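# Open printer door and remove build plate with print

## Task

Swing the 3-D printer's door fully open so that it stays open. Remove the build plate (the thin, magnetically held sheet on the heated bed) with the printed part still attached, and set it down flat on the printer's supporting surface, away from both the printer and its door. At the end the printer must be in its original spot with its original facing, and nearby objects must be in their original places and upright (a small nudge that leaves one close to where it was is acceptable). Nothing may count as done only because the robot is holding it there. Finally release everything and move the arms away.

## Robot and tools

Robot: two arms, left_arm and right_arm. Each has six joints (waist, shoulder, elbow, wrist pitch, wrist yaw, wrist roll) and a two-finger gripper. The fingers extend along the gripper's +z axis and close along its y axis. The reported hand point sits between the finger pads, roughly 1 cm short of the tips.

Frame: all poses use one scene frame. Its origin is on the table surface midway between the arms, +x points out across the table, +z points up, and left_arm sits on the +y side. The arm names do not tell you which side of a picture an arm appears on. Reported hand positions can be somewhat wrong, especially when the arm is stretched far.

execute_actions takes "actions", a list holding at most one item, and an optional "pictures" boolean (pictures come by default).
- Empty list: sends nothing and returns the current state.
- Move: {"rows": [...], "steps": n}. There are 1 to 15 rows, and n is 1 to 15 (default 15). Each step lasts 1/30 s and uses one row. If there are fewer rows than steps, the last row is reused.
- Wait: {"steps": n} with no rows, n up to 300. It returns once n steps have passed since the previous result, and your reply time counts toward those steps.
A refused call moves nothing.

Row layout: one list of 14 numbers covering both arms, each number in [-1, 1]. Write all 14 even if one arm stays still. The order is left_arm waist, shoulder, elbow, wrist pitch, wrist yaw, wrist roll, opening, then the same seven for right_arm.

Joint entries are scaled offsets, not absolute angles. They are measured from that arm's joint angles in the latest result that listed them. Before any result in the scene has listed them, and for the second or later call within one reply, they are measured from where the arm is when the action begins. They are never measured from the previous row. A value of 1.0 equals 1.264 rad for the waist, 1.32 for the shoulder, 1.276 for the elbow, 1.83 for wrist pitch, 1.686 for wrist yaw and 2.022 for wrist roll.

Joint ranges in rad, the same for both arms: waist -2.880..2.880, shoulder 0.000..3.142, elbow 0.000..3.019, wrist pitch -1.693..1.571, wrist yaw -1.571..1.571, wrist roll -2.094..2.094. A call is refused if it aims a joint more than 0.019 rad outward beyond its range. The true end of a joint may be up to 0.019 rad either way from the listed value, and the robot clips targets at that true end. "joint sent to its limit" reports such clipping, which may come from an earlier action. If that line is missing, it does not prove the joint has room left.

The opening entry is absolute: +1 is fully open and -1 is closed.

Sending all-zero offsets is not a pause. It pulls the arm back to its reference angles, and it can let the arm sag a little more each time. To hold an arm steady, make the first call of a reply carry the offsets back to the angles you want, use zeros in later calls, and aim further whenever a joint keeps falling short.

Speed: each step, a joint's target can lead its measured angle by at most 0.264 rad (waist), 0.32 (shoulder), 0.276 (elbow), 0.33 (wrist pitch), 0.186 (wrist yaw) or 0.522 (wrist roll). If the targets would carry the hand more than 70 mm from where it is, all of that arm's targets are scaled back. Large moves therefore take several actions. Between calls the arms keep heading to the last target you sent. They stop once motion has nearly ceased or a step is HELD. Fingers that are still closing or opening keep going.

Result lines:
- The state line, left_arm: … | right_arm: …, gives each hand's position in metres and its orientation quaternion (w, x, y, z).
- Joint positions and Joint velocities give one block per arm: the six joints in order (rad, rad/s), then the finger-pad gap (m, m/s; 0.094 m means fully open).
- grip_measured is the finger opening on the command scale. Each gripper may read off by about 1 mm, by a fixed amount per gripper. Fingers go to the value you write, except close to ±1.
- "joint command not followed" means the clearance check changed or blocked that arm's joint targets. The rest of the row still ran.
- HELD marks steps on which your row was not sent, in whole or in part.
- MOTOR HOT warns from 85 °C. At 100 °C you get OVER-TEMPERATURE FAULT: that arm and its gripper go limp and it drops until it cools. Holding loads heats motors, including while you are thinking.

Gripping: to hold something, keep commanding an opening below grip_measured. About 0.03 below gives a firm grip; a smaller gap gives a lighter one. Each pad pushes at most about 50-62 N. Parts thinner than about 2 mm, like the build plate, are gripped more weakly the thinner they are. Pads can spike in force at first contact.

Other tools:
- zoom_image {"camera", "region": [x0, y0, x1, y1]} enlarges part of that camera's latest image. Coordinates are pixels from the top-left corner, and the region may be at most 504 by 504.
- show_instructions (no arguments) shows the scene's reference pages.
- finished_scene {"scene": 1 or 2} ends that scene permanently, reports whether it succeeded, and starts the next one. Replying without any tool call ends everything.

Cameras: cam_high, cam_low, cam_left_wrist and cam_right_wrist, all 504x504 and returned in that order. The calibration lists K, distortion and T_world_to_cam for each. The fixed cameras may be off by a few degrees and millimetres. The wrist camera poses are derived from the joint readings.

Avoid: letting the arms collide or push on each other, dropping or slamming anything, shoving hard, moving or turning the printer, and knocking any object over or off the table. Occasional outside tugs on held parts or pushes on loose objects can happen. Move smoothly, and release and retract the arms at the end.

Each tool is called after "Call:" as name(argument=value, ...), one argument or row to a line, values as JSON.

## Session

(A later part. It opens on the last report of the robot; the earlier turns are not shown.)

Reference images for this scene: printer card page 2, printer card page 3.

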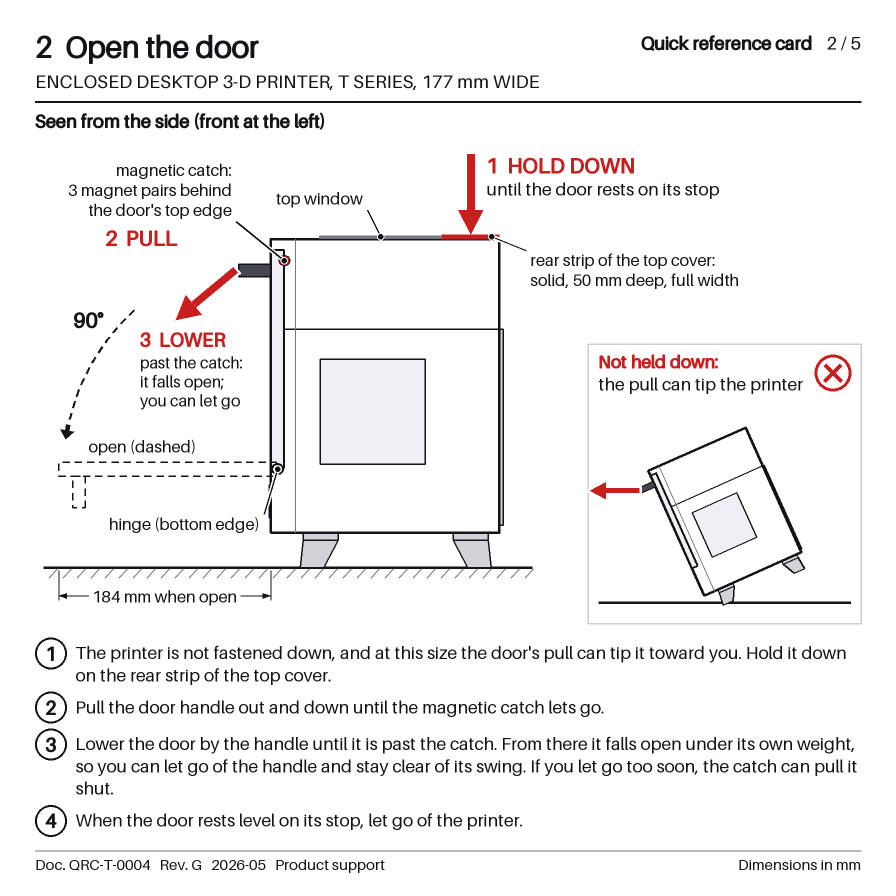

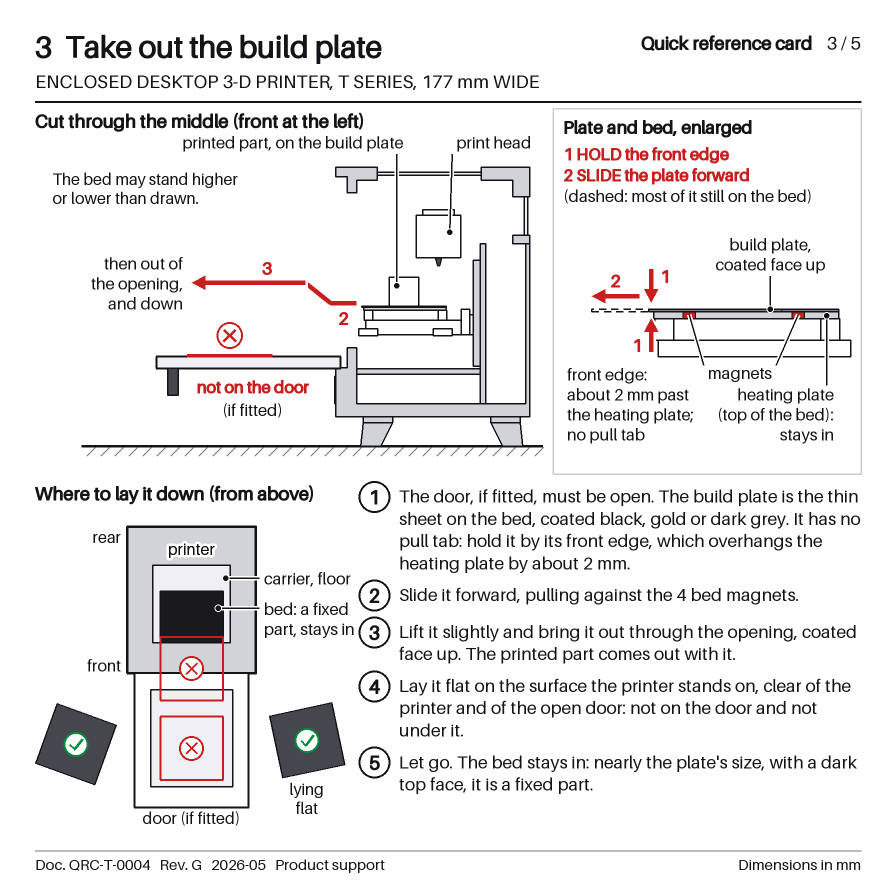

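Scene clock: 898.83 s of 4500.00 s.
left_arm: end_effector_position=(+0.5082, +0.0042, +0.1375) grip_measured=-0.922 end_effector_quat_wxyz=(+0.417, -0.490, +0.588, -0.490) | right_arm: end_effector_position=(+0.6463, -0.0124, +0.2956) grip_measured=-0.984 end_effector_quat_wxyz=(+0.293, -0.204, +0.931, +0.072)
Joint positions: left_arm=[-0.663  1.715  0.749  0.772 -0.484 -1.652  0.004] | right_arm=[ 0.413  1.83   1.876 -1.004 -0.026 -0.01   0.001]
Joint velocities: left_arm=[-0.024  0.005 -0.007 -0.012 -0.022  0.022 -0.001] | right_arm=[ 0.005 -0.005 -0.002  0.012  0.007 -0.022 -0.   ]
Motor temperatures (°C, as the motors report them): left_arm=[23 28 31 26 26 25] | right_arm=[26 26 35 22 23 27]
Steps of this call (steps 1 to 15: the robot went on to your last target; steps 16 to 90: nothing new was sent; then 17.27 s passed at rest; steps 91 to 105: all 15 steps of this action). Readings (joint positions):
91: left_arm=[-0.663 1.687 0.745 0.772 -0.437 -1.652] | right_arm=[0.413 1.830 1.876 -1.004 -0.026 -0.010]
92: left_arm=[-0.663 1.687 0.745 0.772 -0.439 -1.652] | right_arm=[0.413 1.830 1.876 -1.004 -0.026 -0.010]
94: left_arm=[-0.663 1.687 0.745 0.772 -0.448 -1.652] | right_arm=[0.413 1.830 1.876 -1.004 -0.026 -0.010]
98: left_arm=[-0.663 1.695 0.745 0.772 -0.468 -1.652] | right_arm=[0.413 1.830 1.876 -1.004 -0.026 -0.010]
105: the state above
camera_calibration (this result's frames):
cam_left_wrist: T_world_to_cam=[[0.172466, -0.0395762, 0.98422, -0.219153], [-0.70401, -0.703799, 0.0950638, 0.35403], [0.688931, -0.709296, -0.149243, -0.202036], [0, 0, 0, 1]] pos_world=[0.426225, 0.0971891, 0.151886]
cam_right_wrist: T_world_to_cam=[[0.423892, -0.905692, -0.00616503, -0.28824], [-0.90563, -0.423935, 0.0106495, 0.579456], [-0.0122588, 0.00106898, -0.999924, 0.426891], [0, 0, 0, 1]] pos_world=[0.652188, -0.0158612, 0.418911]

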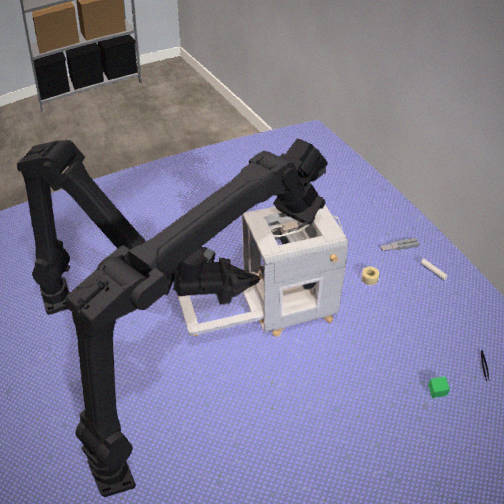

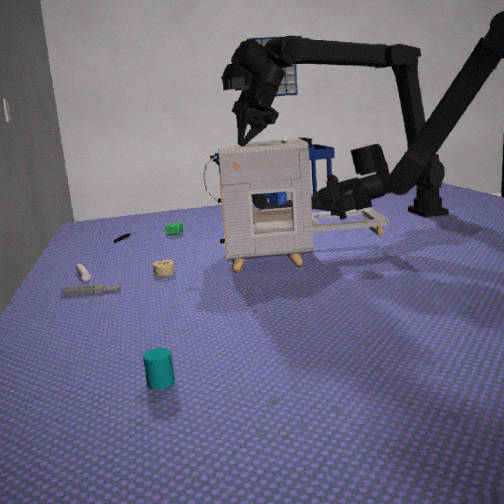

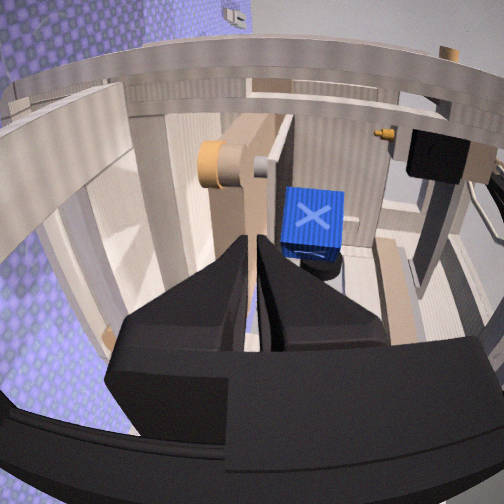

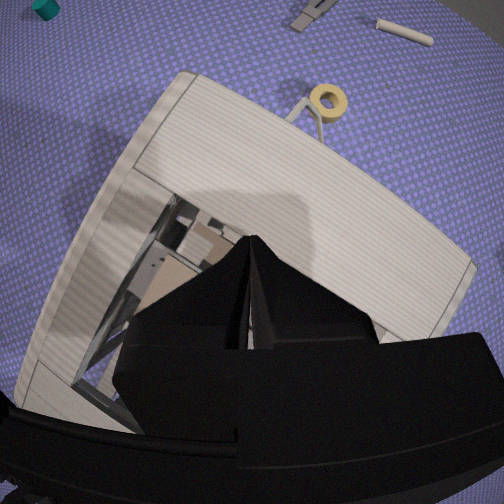

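Call:
execute_actions(
  actions=[
    {"rows":[[0,0,0.026,0,0,0,-0.92,0,0.01,0,0,0,0,-1],[0,0,0.028,0,0,0,-0.92,0,0.01,0,0,0,0,-1],[0,0,0.03,0,0,0,-0.92,0,0.01,0,0,0,0,-1],[0,0,0.032,0,0,0,-0.92,0,0.01,0,0,0,0,-1],[0,0,0.034,0,0,0,-0.92,0,0.01,0,0,0,0,-1],[0,0,0.036,0,0,0,-0.92,0,0.01,0,0,0,0,-1]],"steps":15},
  ],
)

Call:
zoom_image(
  camera="cam_left_wrist",
  region=[210, 190, 290, 290],
)

Scene clock: 907.27 s of 4500.00 s.
left_arm: end_effector_position=(+0.5115, +0.0017, +0.1427) grip_measured=-0.922 end_effector_quat_wxyz=(+0.418, -0.489, +0.584, -0.495) | right_arm: end_effector_position=(+0.6463, -0.0124, +0.2956) grip_measured=-0.984 end_effector_quat_wxyz=(+0.293, -0.204, +0.931, +0.072)
Joint positions: left_arm=[-0.663  1.715  0.761  0.772 -0.485 -1.652  0.004] | right_arm=[ 0.413  1.83   1.876 -1.004 -0.026 -0.01   0.001]
Joint velocities: left_arm=[ 0.005  0.005 -0.002 -0.007 -0.037  0.051 -0.   ] | right_arm=[-0.015 -0.005  0.007 -0.007 -0.022  0.051 -0.   ]
Motor temperatures (°C, as the motors report them): left_arm=[23 28 32 26 26 25] | right_arm=[26 26 35 22 23 27]
Steps of this call (steps 1 to 15: the robot went on to your last target; steps 16 to 90: nothing new was sent; then 4.93 s passed at rest; steps 91 to 105: all 15 steps of this action). Readings (joint positions):
91: left_arm=[-0.663 1.715 0.752 0.772 -0.485 -1.652] | right_arm=[0.413 1.830 1.876 -1.004 -0.026 -0.010]
92: left_arm=[-0.663 1.715 0.752 0.772 -0.485 -1.652] | right_arm=[0.413 1.830 1.876 -1.004 -0.026 -0.010]
94: left_arm=[-0.663 1.715 0.752 0.772 -0.485 -1.652] | right_arm=[0.413 1.830 1.876 -1.004 -0.026 -0.010]
98: left_arm=[-0.663 1.715 0.756 0.772 -0.485 -1.652] | right_arm=[0.413 1.830 1.876 -1.004 -0.026 -0.010]
105: the state above
camera_calibration (this result's frames):
cam_left_wrist: T_world_to_cam=[[0.163253, -0.0323994, 0.986052, -0.220526], [-0.704629, -0.703382, 0.0935483, 0.354631], [0.690541, -0.710073, -0.137659, -0.207812], [0, 0, 0, 1]] pos_world=[0.429388, 0.0947346, 0.155668]
cam_right_wrist: T_world_to_cam=[[0.423892, -0.905692, -0.00616503, -0.28824], [-0.90563, -0.423935, 0.0106495, 0.579456], [-0.0122588, 0.00106898, -0.999924, 0.426891], [0, 0, 0, 1]] pos_world=[0.652188, -0.0158612, 0.418911]

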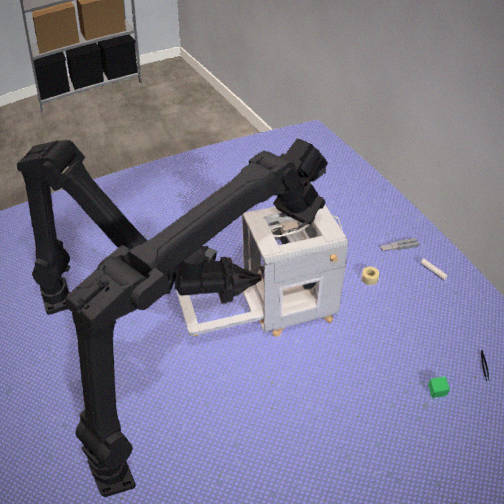

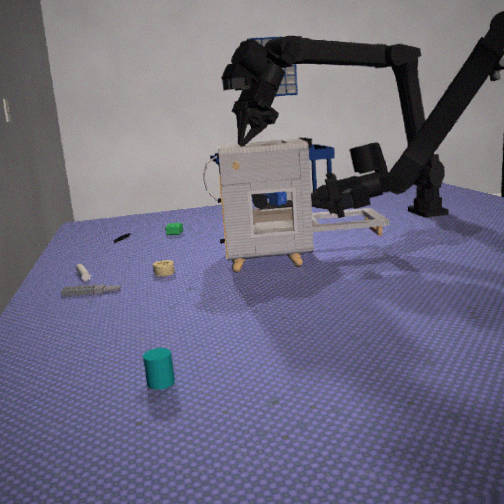

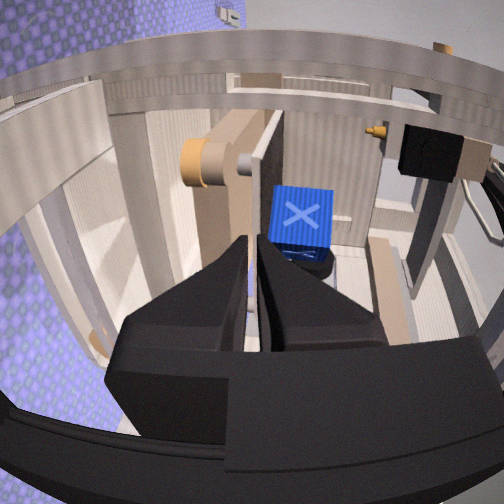

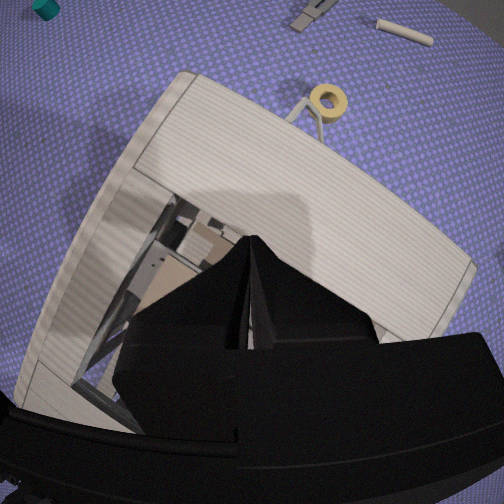

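Region (210, 190, 290, 290) of cam_left_wrist's 504x504 image, scaled by 5.040, with more detail than that image has; it fills the left 403 columns of this view, and the rest is white.

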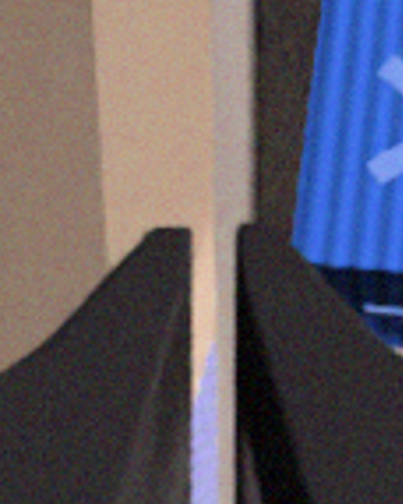

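Call:
execute_actions(
  actions=[
    {"rows":[[0,0,0.02,0,0,0,-0.92,0,0.01,0,0,0,0,-1],[0,0,0.025,0,0,0,-0.92,0,0.01,0,0,0,0,-1],[0,0,0.028,0,0,0,-0.92,0,0.01,0,0,0,0,-1],[0,0,0.031,0,0,0,-0.92,0,0.01,0,0,0,0,-1]],"steps":15},
  ],
)

Call:
zoom_image(
  camera="cam_left_wrist",
  region=[210, 190, 290, 290],
)

Scene clock: 913.23 s of 4500.00 s.
left_arm: end_effector_position=(+0.5128, +0.0007, +0.1447) grip_measured=-0.922 end_effector_quat_wxyz=(+0.419, -0.489, +0.582, -0.496) | right_arm: end_effector_position=(+0.6463, -0.0124, +0.2956) grip_measured=-0.984 end_effector_quat_wxyz=(+0.293, -0.204, +0.931, +0.072)
Joint positions: left_arm=[-0.663  1.715  0.765  0.772 -0.485 -1.652  0.004] | right_arm=[ 0.413  1.83   1.876 -1.004 -0.026 -0.01   0.001]
Joint velocities: left_arm=[-0.005  0.005 -0.012  0.007 -0.11  -0.007  0.001] | right_arm=[ 0.015 -0.005 -0.007 -0.017 -0.037  0.007  0.   ]
Motor temperatures (°C, as the motors report them): left_arm=[23 28 32 26 26 25] | right_arm=[26 26 35 22 23 27]
Steps of this call (steps 1 to 15: the robot went on to your last target; steps 16 to 90: nothing new was sent; then 2.47 s passed at rest; steps 91 to 105: all 15 steps of this action). Readings (joint positions):
91: left_arm=[-0.663 1.715 0.761 0.772 -0.485 -1.652] | right_arm=[0.413 1.830 1.876 -1.004 -0.026 -0.010]
92: left_arm=[-0.663 1.715 0.761 0.772 -0.485 -1.652] | right_arm=[0.413 1.830 1.876 -1.004 -0.026 -0.010]
94: left_arm=[-0.663 1.715 0.761 0.772 -0.485 -1.652] | right_arm=[0.413 1.830 1.876 -1.004 -0.026 -0.010]
98: left_arm=[-0.663 1.715 0.764 0.772 -0.485 -1.652] | right_arm=[0.413 1.830 1.876 -1.004 -0.026 -0.010]
105: the state above
camera_calibration (this result's frames):
cam_left_wrist: T_world_to_cam=[[0.159694, -0.0296207, 0.986722, -0.221044], [-0.704966, -0.703119, 0.0929863, 0.354892], [0.691029, -0.710455, -0.133165, -0.210014], [0, 0, 0, 1]] pos_world=[0.430612, 0.0937792, 0.157142]
cam_right_wrist: T_world_to_cam=[[0.423892, -0.905692, -0.00616503, -0.28824], [-0.90563, -0.423935, 0.0106495, 0.579456], [-0.0122588, 0.00106898, -0.999924, 0.426891], [0, 0, 0, 1]] pos_world=[0.652188, -0.0158612, 0.418911]

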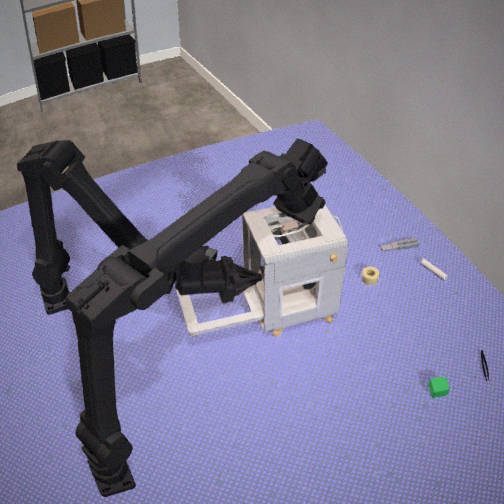

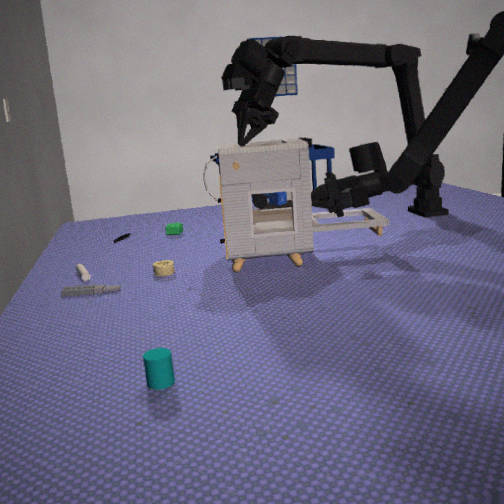

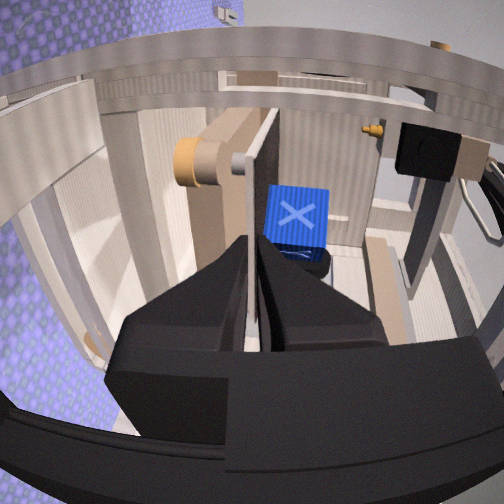

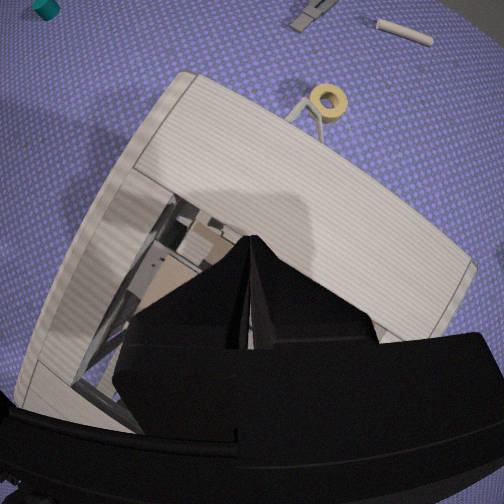

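Region (210, 190, 290, 290) of cam_left_wrist's 504x504 image, scaled by 5.040, with more detail than that image has; it fills the left 403 columns of this view, and the rest is white.

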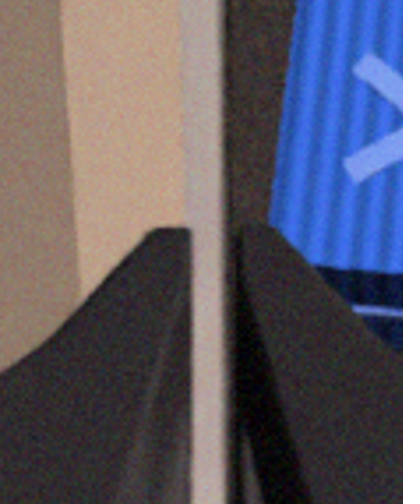

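Call:
execute_actions(
  actions=[
    {"rows":[[0.004,0.006,0.0265,0,0.002,0,-0.92,0,0.01,0,0,0,0,-1],[0.005,0.0068,0.0277,0,0.0025,0,-0.92,0,0.01,0,0,0,0,-1],[0.006,0.0076,0.0289,0,0.003,0,-0.92,0,0.01,0,0,0,0,-1],[0.007,0.0084,0.0301,0,0.0035,0,-0.92,0,0.01,0,0,0,0,-1],[0.008,0.0092,0.0313,0,0.004,0,-0.92,0,0.01,0,0,0,0,-1],[0.009,0.01,0.0325,0,0.0045,0,-0.92,0,0.01,0,0,0,0,-1],[0.01,0.0108,0.0337,0,0.005,0,-0.92,0,0.01,0,0,0,0,-1],[0.011,0.0116,0.0349,0,0.0055,0,-0.92,0,0.01,0,0,0,0,-1],[0.012,0.0124,0.0361,0,0.006,0,-0.92,0,0.01,0,0,0,0,-1]],"steps":15},
  ],
)

Call:
zoom_image(
  camera="cam_left_wrist",
  region=[210, 190, 290, 290],
)

Scene clock: 929.23 s of 4500.00 s.
left_arm: end_effector_position=(+0.5177, +0.0002, +0.1486) grip_measured=-0.922 end_effector_quat_wxyz=(+0.419, -0.489, +0.579, -0.500) | right_arm: end_effector_position=(+0.6463, -0.0124, +0.2956) grip_measured=-0.984 end_effector_quat_wxyz=(+0.293, -0.204, +0.931, +0.072)
Joint positions: left_arm=[-0.657  1.717  0.777  0.772 -0.478 -1.652  0.004] | right_arm=[ 0.413  1.83   1.876 -1.004 -0.026 -0.01   0.001]
Joint velocities: left_arm=[-0.005 -0.015  0.012  0.002 -0.037 -0.022  0.   ] | right_arm=[-0.015 -0.005 -0.017 -0.002 -0.022  0.007 -0.   ]
Motor temperatures (°C, as the motors report them): left_arm=[23 28 32 26 26 25] | right_arm=[26 26 34 22 23 27]
Steps of this call (steps 1 to 15: the robot went on to your last target; steps 16 to 90: nothing new was sent; then 12.50 s passed at rest; steps 91 to 105: all 15 steps of this action). Readings (joint positions):
91: left_arm=[-0.663 1.715 0.765 0.772 -0.485 -1.652] | right_arm=[0.413 1.830 1.876 -1.004 -0.026 -0.010]
92: left_arm=[-0.663 1.715 0.765 0.772 -0.484 -1.652] | right_arm=[0.413 1.830 1.876 -1.004 -0.026 -0.010]
94: left_arm=[-0.663 1.715 0.765 0.772 -0.483 -1.652] | right_arm=[0.413 1.830 1.876 -1.004 -0.026 -0.010]
98: left_arm=[-0.662 1.715 0.769 0.772 -0.480 -1.652] | right_arm=[0.413 1.830 1.876 -1.004 -0.026 -0.010]
105: the state above
camera_calibration (this result's frames):
cam_left_wrist: T_world_to_cam=[[0.152922, -0.0230229, 0.98797, -0.222364], [-0.705803, -0.702293, 0.092881, 0.358092], [0.691706, -0.711515, -0.123645, -0.215009], [0, 0, 0, 1]] pos_world=[0.435469, 0.0933838, 0.159844]
cam_right_wrist: T_world_to_cam=[[0.423892, -0.905692, -0.00616503, -0.28824], [-0.90563, -0.423935, 0.0106495, 0.579456], [-0.0122588, 0.00106898, -0.999924, 0.426891], [0, 0, 0, 1]] pos_world=[0.652188, -0.0158612, 0.418911]

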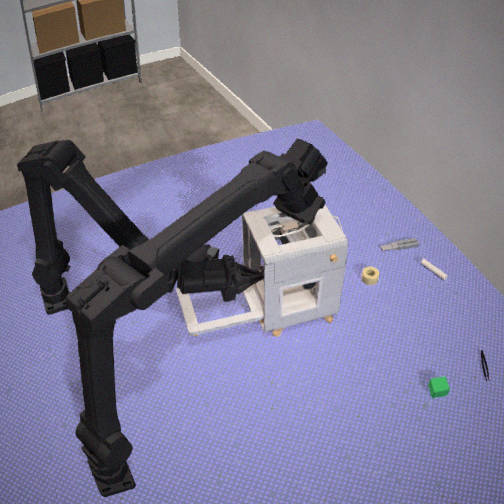

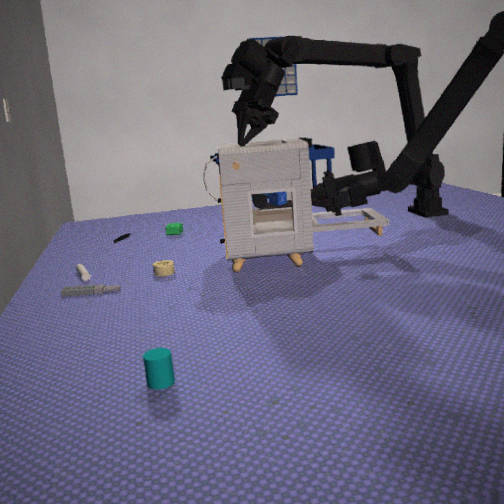

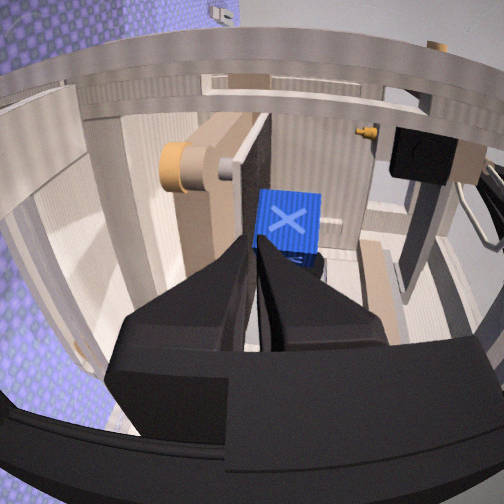

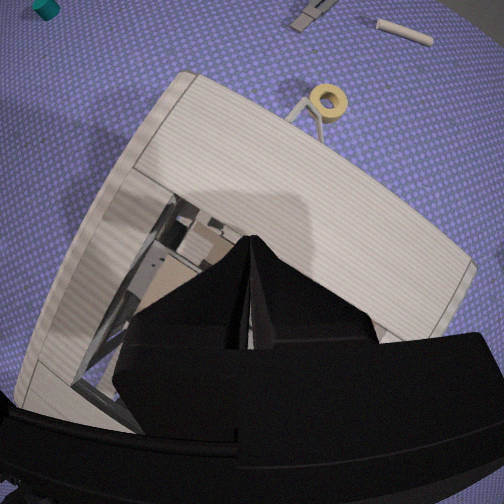

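Region (210, 190, 290, 290) of cam_left_wrist's 504x504 image, scaled by 5.040, with more detail than that image has; it fills the left 403 columns of this view, and the rest is white.

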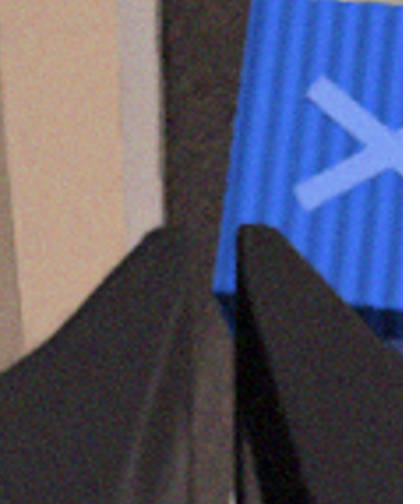

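Call:
execute_actions(
  actions=[
    {"rows":[[0,0.008,0.02,0,0,0,-0.92,0,0.01,0,0,0,0,-1],[0,0.01,0.02,0,0,0,-0.92,0,0.01,0,0,0,0,-1],[0,0.012,0.02,0,0,0,-0.92,0,0.01,0,0,0,0,-1],[0,0.0135,0.02,0,0,0,-0.92,0,0.01,0,0,0,0,-1],[0,0.015,0.02,0,0,0,-0.92,0,0.01,0,0,0,0,-1]],"steps":15},
  ],
)

Call:
zoom_image(
  camera="cam_left_wrist",
  region=[210, 190, 290, 290],
)

Scene clock: 937.20 s of 4500.00 s.
left_arm: end_effector_position=(+0.5178, +0.0001, +0.1447) grip_measured=-0.922 end_effector_quat_wxyz=(+0.419, -0.489, +0.582, -0.498) | right_arm: end_effector_position=(+0.6463, -0.0124, +0.2956) grip_measured=-0.984 end_effector_quat_wxyz=(+0.293, -0.204, +0.931, +0.072)
Joint positions: left_arm=[-0.657  1.724  0.777  0.772 -0.478 -1.652  0.004] | right_arm=[ 0.413  1.83   1.876 -1.004 -0.026 -0.01   0.001]
Joint velocities: left_arm=[-0.015  0.005 -0.002  0.007 -0.007 -0.051 -0.003] | right_arm=[-0.005  0.005 -0.002 -0.012 -0.051  0.022 -0.001]
Motor temperatures (°C, as the motors report them): left_arm=[23 28 32 26 26 25] | right_arm=[26 26 34 22 23 27]
Steps of this call (steps 1 to 15: the robot went on to your last target; steps 16 to 90: nothing new was sent; then 4.47 s passed at rest; steps 91 to 105: all 15 steps of this action). Readings (joint positions):
91: left_arm=[-0.657 1.718 0.777 0.772 -0.478 -1.652] | right_arm=[0.413 1.830 1.876 -1.004 -0.026 -0.010]
92: left_arm=[-0.657 1.718 0.777 0.772 -0.478 -1.652] | right_arm=[0.413 1.830 1.876 -1.004 -0.026 -0.010]
94: left_arm=[-0.657 1.718 0.777 0.772 -0.478 -1.652] | right_arm=[0.413 1.830 1.876 -1.004 -0.026 -0.010]
98: left_arm=[-0.657 1.721 0.777 0.772 -0.478 -1.652] | right_arm=[0.413 1.830 1.876 -1.004 -0.026 -0.010]
105: the state above
camera_calibration (this result's frames):
cam_left_wrist: T_world_to_cam=[[0.158292, -0.0271629, 0.987019, -0.221146], [-0.705295, -0.702685, 0.0937727, 0.358079], [0.691016, -0.710983, -0.130387, -0.214269], [0, 0, 0, 1]] pos_world=[0.43562, 0.0932675, 0.156759]
cam_right_wrist: T_world_to_cam=[[0.423892, -0.905692, -0.00616503, -0.28824], [-0.90563, -0.423935, 0.0106495, 0.579456], [-0.0122588, 0.00106898, -0.999924, 0.426891], [0, 0, 0, 1]] pos_world=[0.652188, -0.0158612, 0.418911]

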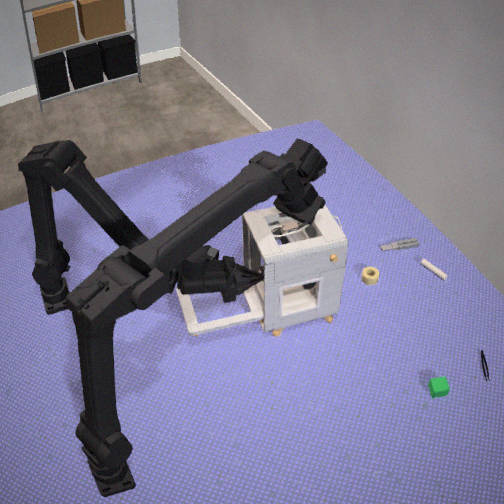

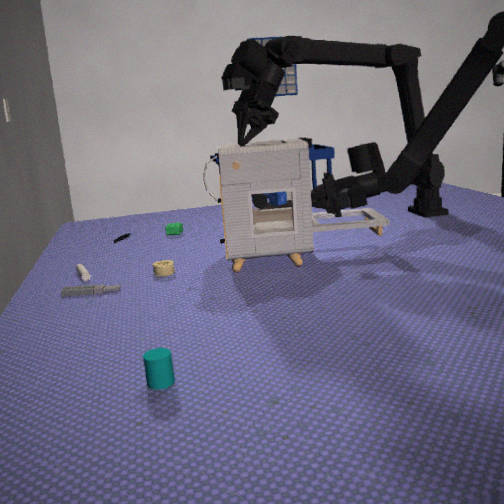

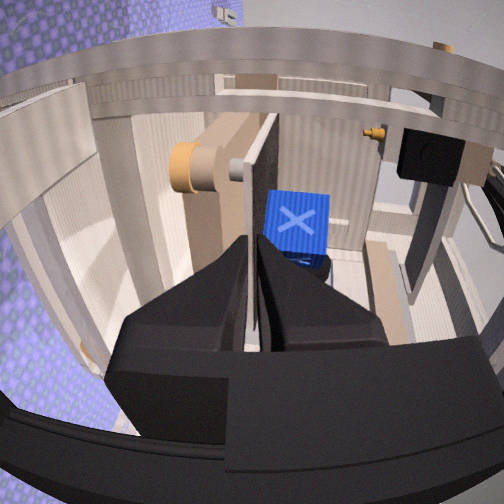

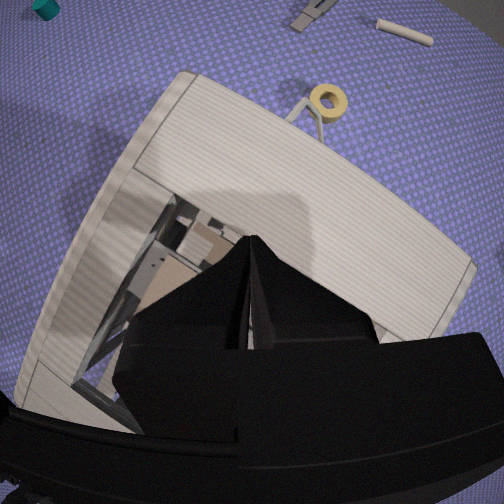

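Region (210, 190, 290, 290) of cam_left_wrist's 504x504 image, scaled by 5.040, with more detail than that image has; it fills the left 403 columns of this view, and the rest is white.

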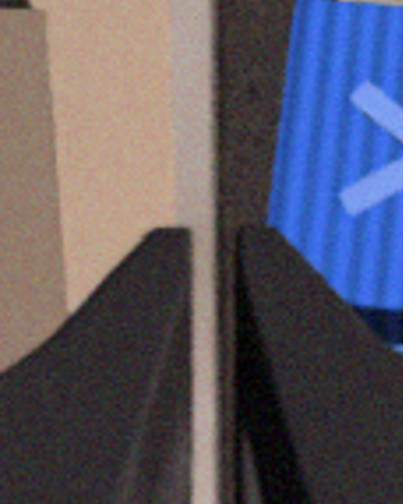

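Centred in the gap. Advancing with the waist until blocked.

Call:
execute_actions(
  actions=[
    {"rows":[[0.005,0.005,0.02,0,0.003,0,-0.92,0,0.02,0,0,0,0,-1],[0.007,0.005,0.02,0,0.004,0,-0.92,0,0.02,0,0,0,0,-1],[0.009,0.005,0.02,0,0.005,0,-0.92,0,0.02,0,0,0,0,-1],[0.011,0.005,0.02,0,0.006,0,-0.92,0,0.02,0,0,0,0,-1],[0.013,0.005,0.02,0,0.007,0,-0.92,0,0.02,0,0,0,0,-1],[0.015,0.005,0.02,0,0.008,0,-0.92,0,0.02,0,0,0,0,-1],[0.017,0.005,0.02,0,0.009,0,-0.92,0,0.02,0,0,0,0,-1],[0.019,0.005,0.02,0,0.01,0,-0.92,0,0.02,0,0,0,0,-1],[0.021,0.005,0.02,0,0.011,0,-0.92,0,0.02,0,0,0,0,-1],[0.023,0.005,0.02,0,0.012,0,-0.92,0,0.02,0,0,0,0,-1]],"steps":15},
  ],
)

Call:
zoom_image(
  camera="cam_left_wrist",
  region=[210, 190, 290, 290],
)

Scene clock: 944.90 s of 4500.00 s.
left_arm: end_effector_position=(+0.5203, +0.0025, +0.1444) grip_measured=-0.922 end_effector_quat_wxyz=(+0.415, -0.488, +0.583, -0.499) | right_arm: end_effector_position=(+0.6463, -0.0124, +0.2956) grip_measured=-0.984 end_effector_quat_wxyz=(+0.293, -0.204, +0.931, +0.072)
Joint positions: left_arm=[-0.646  1.724  0.777  0.772 -0.459 -1.652  0.004] | right_arm=[ 0.413  1.83   1.876 -1.004 -0.026 -0.01   0.001]
Joint velocities: left_arm=[-0.015 -0.015  0.007 -0.032  0.007  0.022 -0.001] | right_arm=[-0.015  0.005  0.007 -0.012  0.022  0.007 -0.001]
Motor temperatures (°C, as the motors report them): left_arm=[23 28 32 26 26 25] | right_arm=[26 26 34 22 23 27]
Steps of this call (steps 1 to 15: the robot went on to your last target; steps 16 to 90: nothing new was sent; then 4.20 s passed at rest; steps 91 to 105: all 15 steps of this action). Readings (joint positions):
91: left_arm=[-0.657 1.724 0.777 0.772 -0.477 -1.652] | right_arm=[0.413 1.830 1.876 -1.004 -0.026 -0.010]
92: left_arm=[-0.657 1.724 0.777 0.772 -0.476 -1.652] | right_arm=[0.413 1.830 1.876 -1.004 -0.026 -0.010]
94: left_arm=[-0.656 1.724 0.777 0.772 -0.473 -1.652] | right_arm=[0.413 1.830 1.876 -1.004 -0.026 -0.010]
98: left_arm=[-0.650 1.724 0.777 0.772 -0.466 -1.652] | right_arm=[0.413 1.830 1.876 -1.004 -0.026 -0.010]
105: the state above
camera_calibration (this result's frames):
cam_left_wrist: T_world_to_cam=[[0.160064, -0.0258462, 0.986768, -0.222125], [-0.710771, -0.696697, 0.0970462, 0.363922], [0.68497, -0.7169, -0.129887, -0.211336], [0, 0, 0, 1]] pos_world=[0.438978, 0.0962954, 0.156419]
cam_right_wrist: T_world_to_cam=[[0.423892, -0.905692, -0.00616503, -0.28824], [-0.90563, -0.423935, 0.0106495, 0.579456], [-0.0122588, 0.00106898, -0.999924, 0.426891], [0, 0, 0, 1]] pos_world=[0.652188, -0.0158612, 0.418911]

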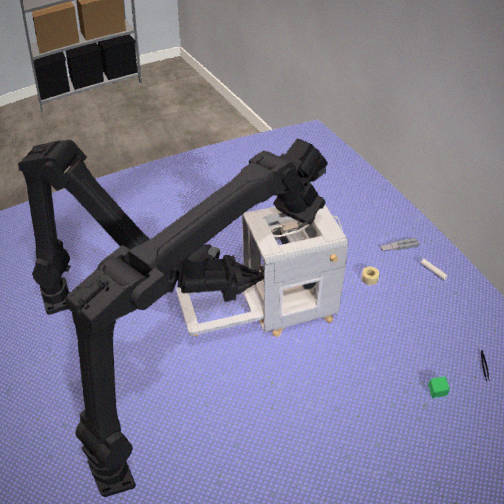

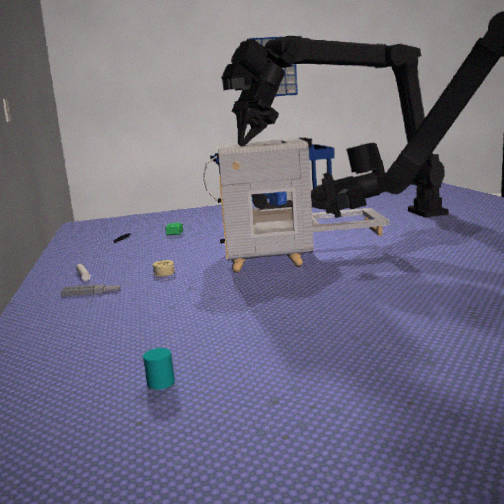

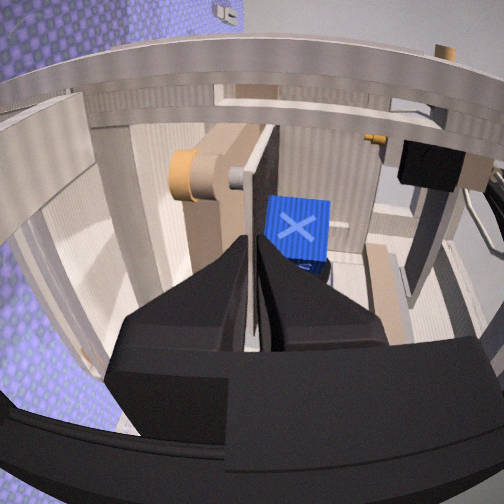

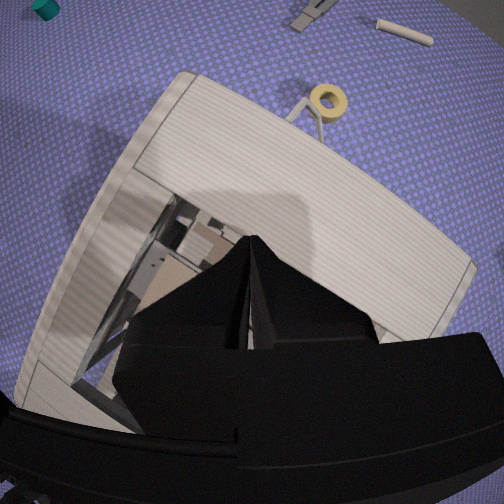

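Region (210, 190, 290, 290) of cam_left_wrist's 504x504 image, scaled by 5.040, with more detail than that image has; it fills the left 403 columns of this view, and the rest is white.

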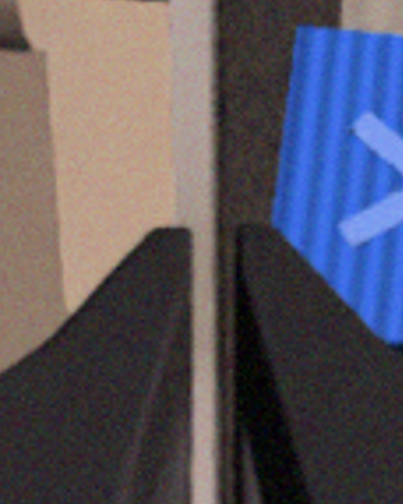

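Call:
execute_actions(
  actions=[
    {"rows":[[0.015,0,0.02,0,0,0,-0.935,0,0.025,0,0,0,0,-1],[0.015,0,0.02,0,0,0,-0.945,0,0.025,0,0,0,0,-1],[0.015,0,0.02,0,0,0,-0.955,0,0.025,0,0,0,0,-1],[0.015,0,0.02,0,0,0,-0.965,0,0.025,0,0,0,0,-1],[0.015,0,0.02,0,0,0,-0.975,0,0.025,0,0,0,0,-1],[0.015,0,0.02,0,0,0,-0.985,0,0.025,0,0,0,0,-1],[0.015,0,0.02,0,0,0,-1,0,0.025,0,0,0,0,-1]],"steps":12},
  ],
  pictures=false,
)

Call:
execute_actions(
  actions=[
    {"rows":[[0.012,-0.003,0.02,0,0,0,-1,0,0.03,0,0,0,0,-1],[0.012,-0.006,0.02,0,0,0,-1,0,0.03,0,0,0,0,-1],[0.012,-0.009,0.02,0,0,0,-1,0,0.035,0,0,0,0,-1],[0.012,-0.011,0.02,0,0,0,-1,0,0.035,0,0,0,0,-1],[0.012,-0.013,0.02,0,0,0,-1,0,0.04,0,0,0,0,-1],[0.012,-0.015,0.02,0,0,0,-1,0,0.04,0,0,0,0,-1],[0.012,-0.017,0.02,0,0,0,-1,0,0.04,0,0,0,0,-1],[0.012,-0.019,0.02,0,0,0,-1,0,0.04,0,0,0,0,-1],[0.012,-0.021,0.02,0,0,0,-1,0,0.04,0,0,0,0,-1],[0.012,-0.023,0.02,0,0,0,-1,0,0.04,0,0,0,0,-1],[0.012,-0.025,0.02,0,0,0,-1,0,0.04,0,0,0,0,-1]],"steps":15},
  ],
)

Call:
zoom_image(
  camera="cam_left_wrist",
  region=[190, 140, 310, 290],
)

Scene clock: 960.77 s of 4500.00 s.
left_arm: end_effector_position=(+0.5203, +0.0025, +0.1451) grip_measured=-0.989 end_effector_quat_wxyz=(+0.415, -0.488, +0.583, -0.500) | right_arm: end_effector_position=(+0.6463, -0.0124, +0.2956) grip_measured=-0.984 end_effector_quat_wxyz=(+0.293, -0.204, +0.931, +0.072)
Joint positions: left_arm=[-0.646  1.723  0.777  0.772 -0.459 -1.652  0.001] | right_arm=[ 0.413  1.83   1.876 -1.004 -0.026 -0.01   0.001]
Joint velocities: left_arm=[ 0.005  0.005 -0.017 -0.012  0.037 -0.051  0.001] | right_arm=[-0.005  0.005 -0.022  0.007 -0.007  0.051  0.001]
Motor temperatures (°C, as the motors report them): left_arm=[23 28 32 26 26 25] | right_arm=[26 26 34 22 23 27]
Steps of this call (steps 1 to 15: the robot went on to your last target; steps 16 to 90: nothing new was sent; then 12.47 s passed at rest; steps 91 to 102: all 12 steps of this action). Readings (joint positions):
91: left_arm=[-0.646 1.724 0.777 0.772 -0.459 -1.652] | right_arm=[0.413 1.830 1.876 -1.004 -0.026 -0.010]
92: left_arm=[-0.646 1.724 0.777 0.772 -0.459 -1.652] | right_arm=[0.413 1.830 1.876 -1.004 -0.026 -0.010]
94: left_arm=[-0.646 1.724 0.777 0.772 -0.459 -1.652] | right_arm=[0.413 1.830 1.876 -1.004 -0.026 -0.010]
98: left_arm=[-0.646 1.723 0.777 0.772 -0.459 -1.652] | right_arm=[0.413 1.830 1.876 -1.004 -0.026 -0.010]
102: the state above

Scene clock: 961.27 s of 4500.00 s.
left_arm: end_effector_position=(+0.5201, +0.0024, +0.1461) grip_measured=-0.989 end_effector_quat_wxyz=(+0.415, -0.487, +0.583, -0.500) | right_arm: end_effector_position=(+0.6466, -0.0123, +0.2945) grip_measured=-0.984 end_effector_quat_wxyz=(+0.292, -0.204, +0.932, +0.072)
Joint positions: left_arm=[-0.646  1.72   0.777  0.769 -0.458 -1.652  0.001] | right_arm=[ 0.413  1.831  1.876 -1.004 -0.026 -0.01   0.001]
Joint velocities: left_arm=[ 0.005 -0.005 -0.007 -0.002  0.007 -0.037 -0.   ] | right_arm=[ 0.005  0.005  0.022  0.002  0.081 -0.022 -0.   ]
Motor temperatures (°C, as the motors report them): left_arm=[23 28 32 26 26 25] | right_arm=[26 26 34 22 23 27]
Steps of this call (steps 1 to 15: all 15 steps of this action). Readings (joint positions):
1: left_arm=[-0.646 1.723 0.777 0.772 -0.459 -1.652] | right_arm=[0.413 1.831 1.876 -1.004 -0.026 -0.010]
2: left_arm=[-0.646 1.723 0.777 0.772 -0.459 -1.652] | right_arm=[0.413 1.831 1.876 -1.004 -0.026 -0.010]
4: left_arm=[-0.646 1.722 0.777 0.772 -0.459 -1.652] | right_arm=[0.413 1.831 1.876 -1.004 -0.026 -0.010]
8: left_arm=[-0.646 1.721 0.777 0.772 -0.459 -1.652] | right_arm=[0.413 1.831 1.876 -1.004 -0.026 -0.010]
15: the state above
camera_calibration (this result's frames):
cam_left_wrist: T_world_to_cam=[[0.159552, -0.0254164, 0.986862, -0.22344], [-0.711603, -0.695835, 0.0971284, 0.363994], [0.684225, -0.717752, -0.129108, -0.210768], [0, 0, 0, 1]] pos_world=[0.438882, 0.0963214, 0.157938]
cam_right_wrist: T_world_to_cam=[[0.423883, -0.905696, -0.0062027, -0.288236], [-0.905614, -0.423928, 0.0121749, 0.579259], [-0.0136562, 0.000456537, -0.999907, 0.426738], [0, 0, 0, 1]] pos_world=[0.652591, -0.0156849, 0.417858]

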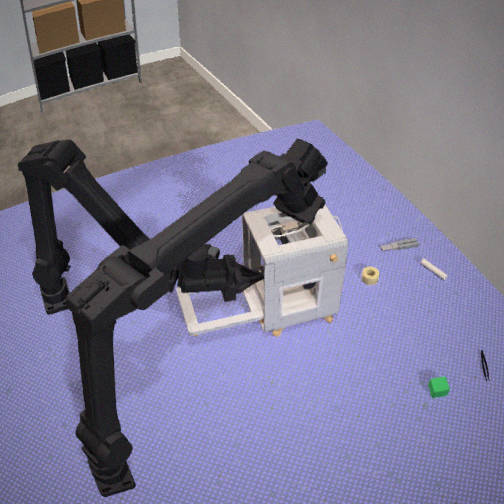

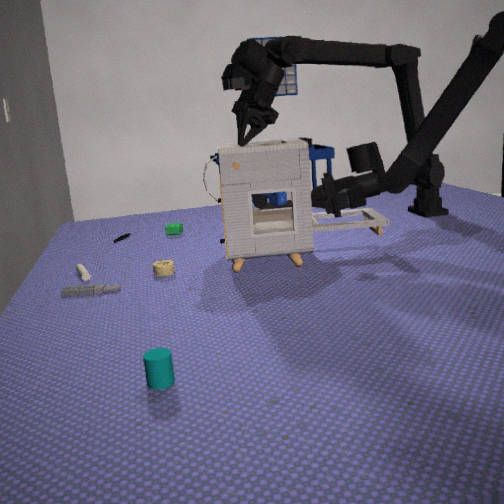

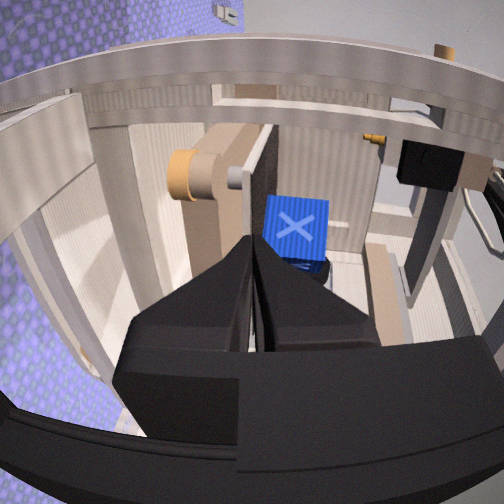

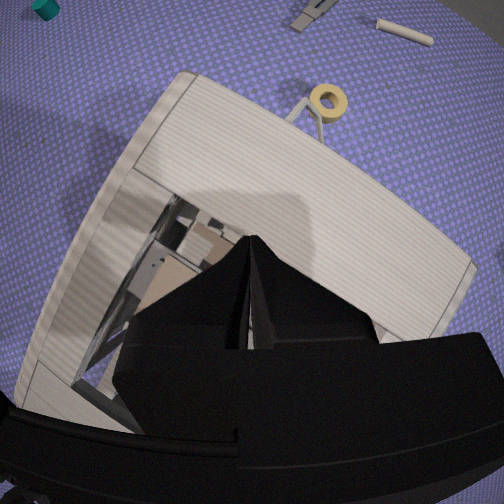

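Region (190, 140, 310, 290) of cam_left_wrist's 504x504 image, scaled by 3.360, with more detail than that image has; it fills the left 403 columns of this view, and the rest is white.

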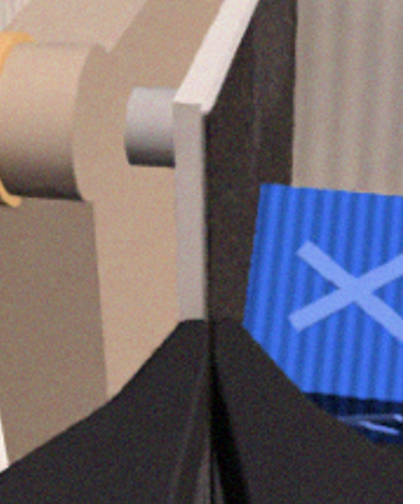

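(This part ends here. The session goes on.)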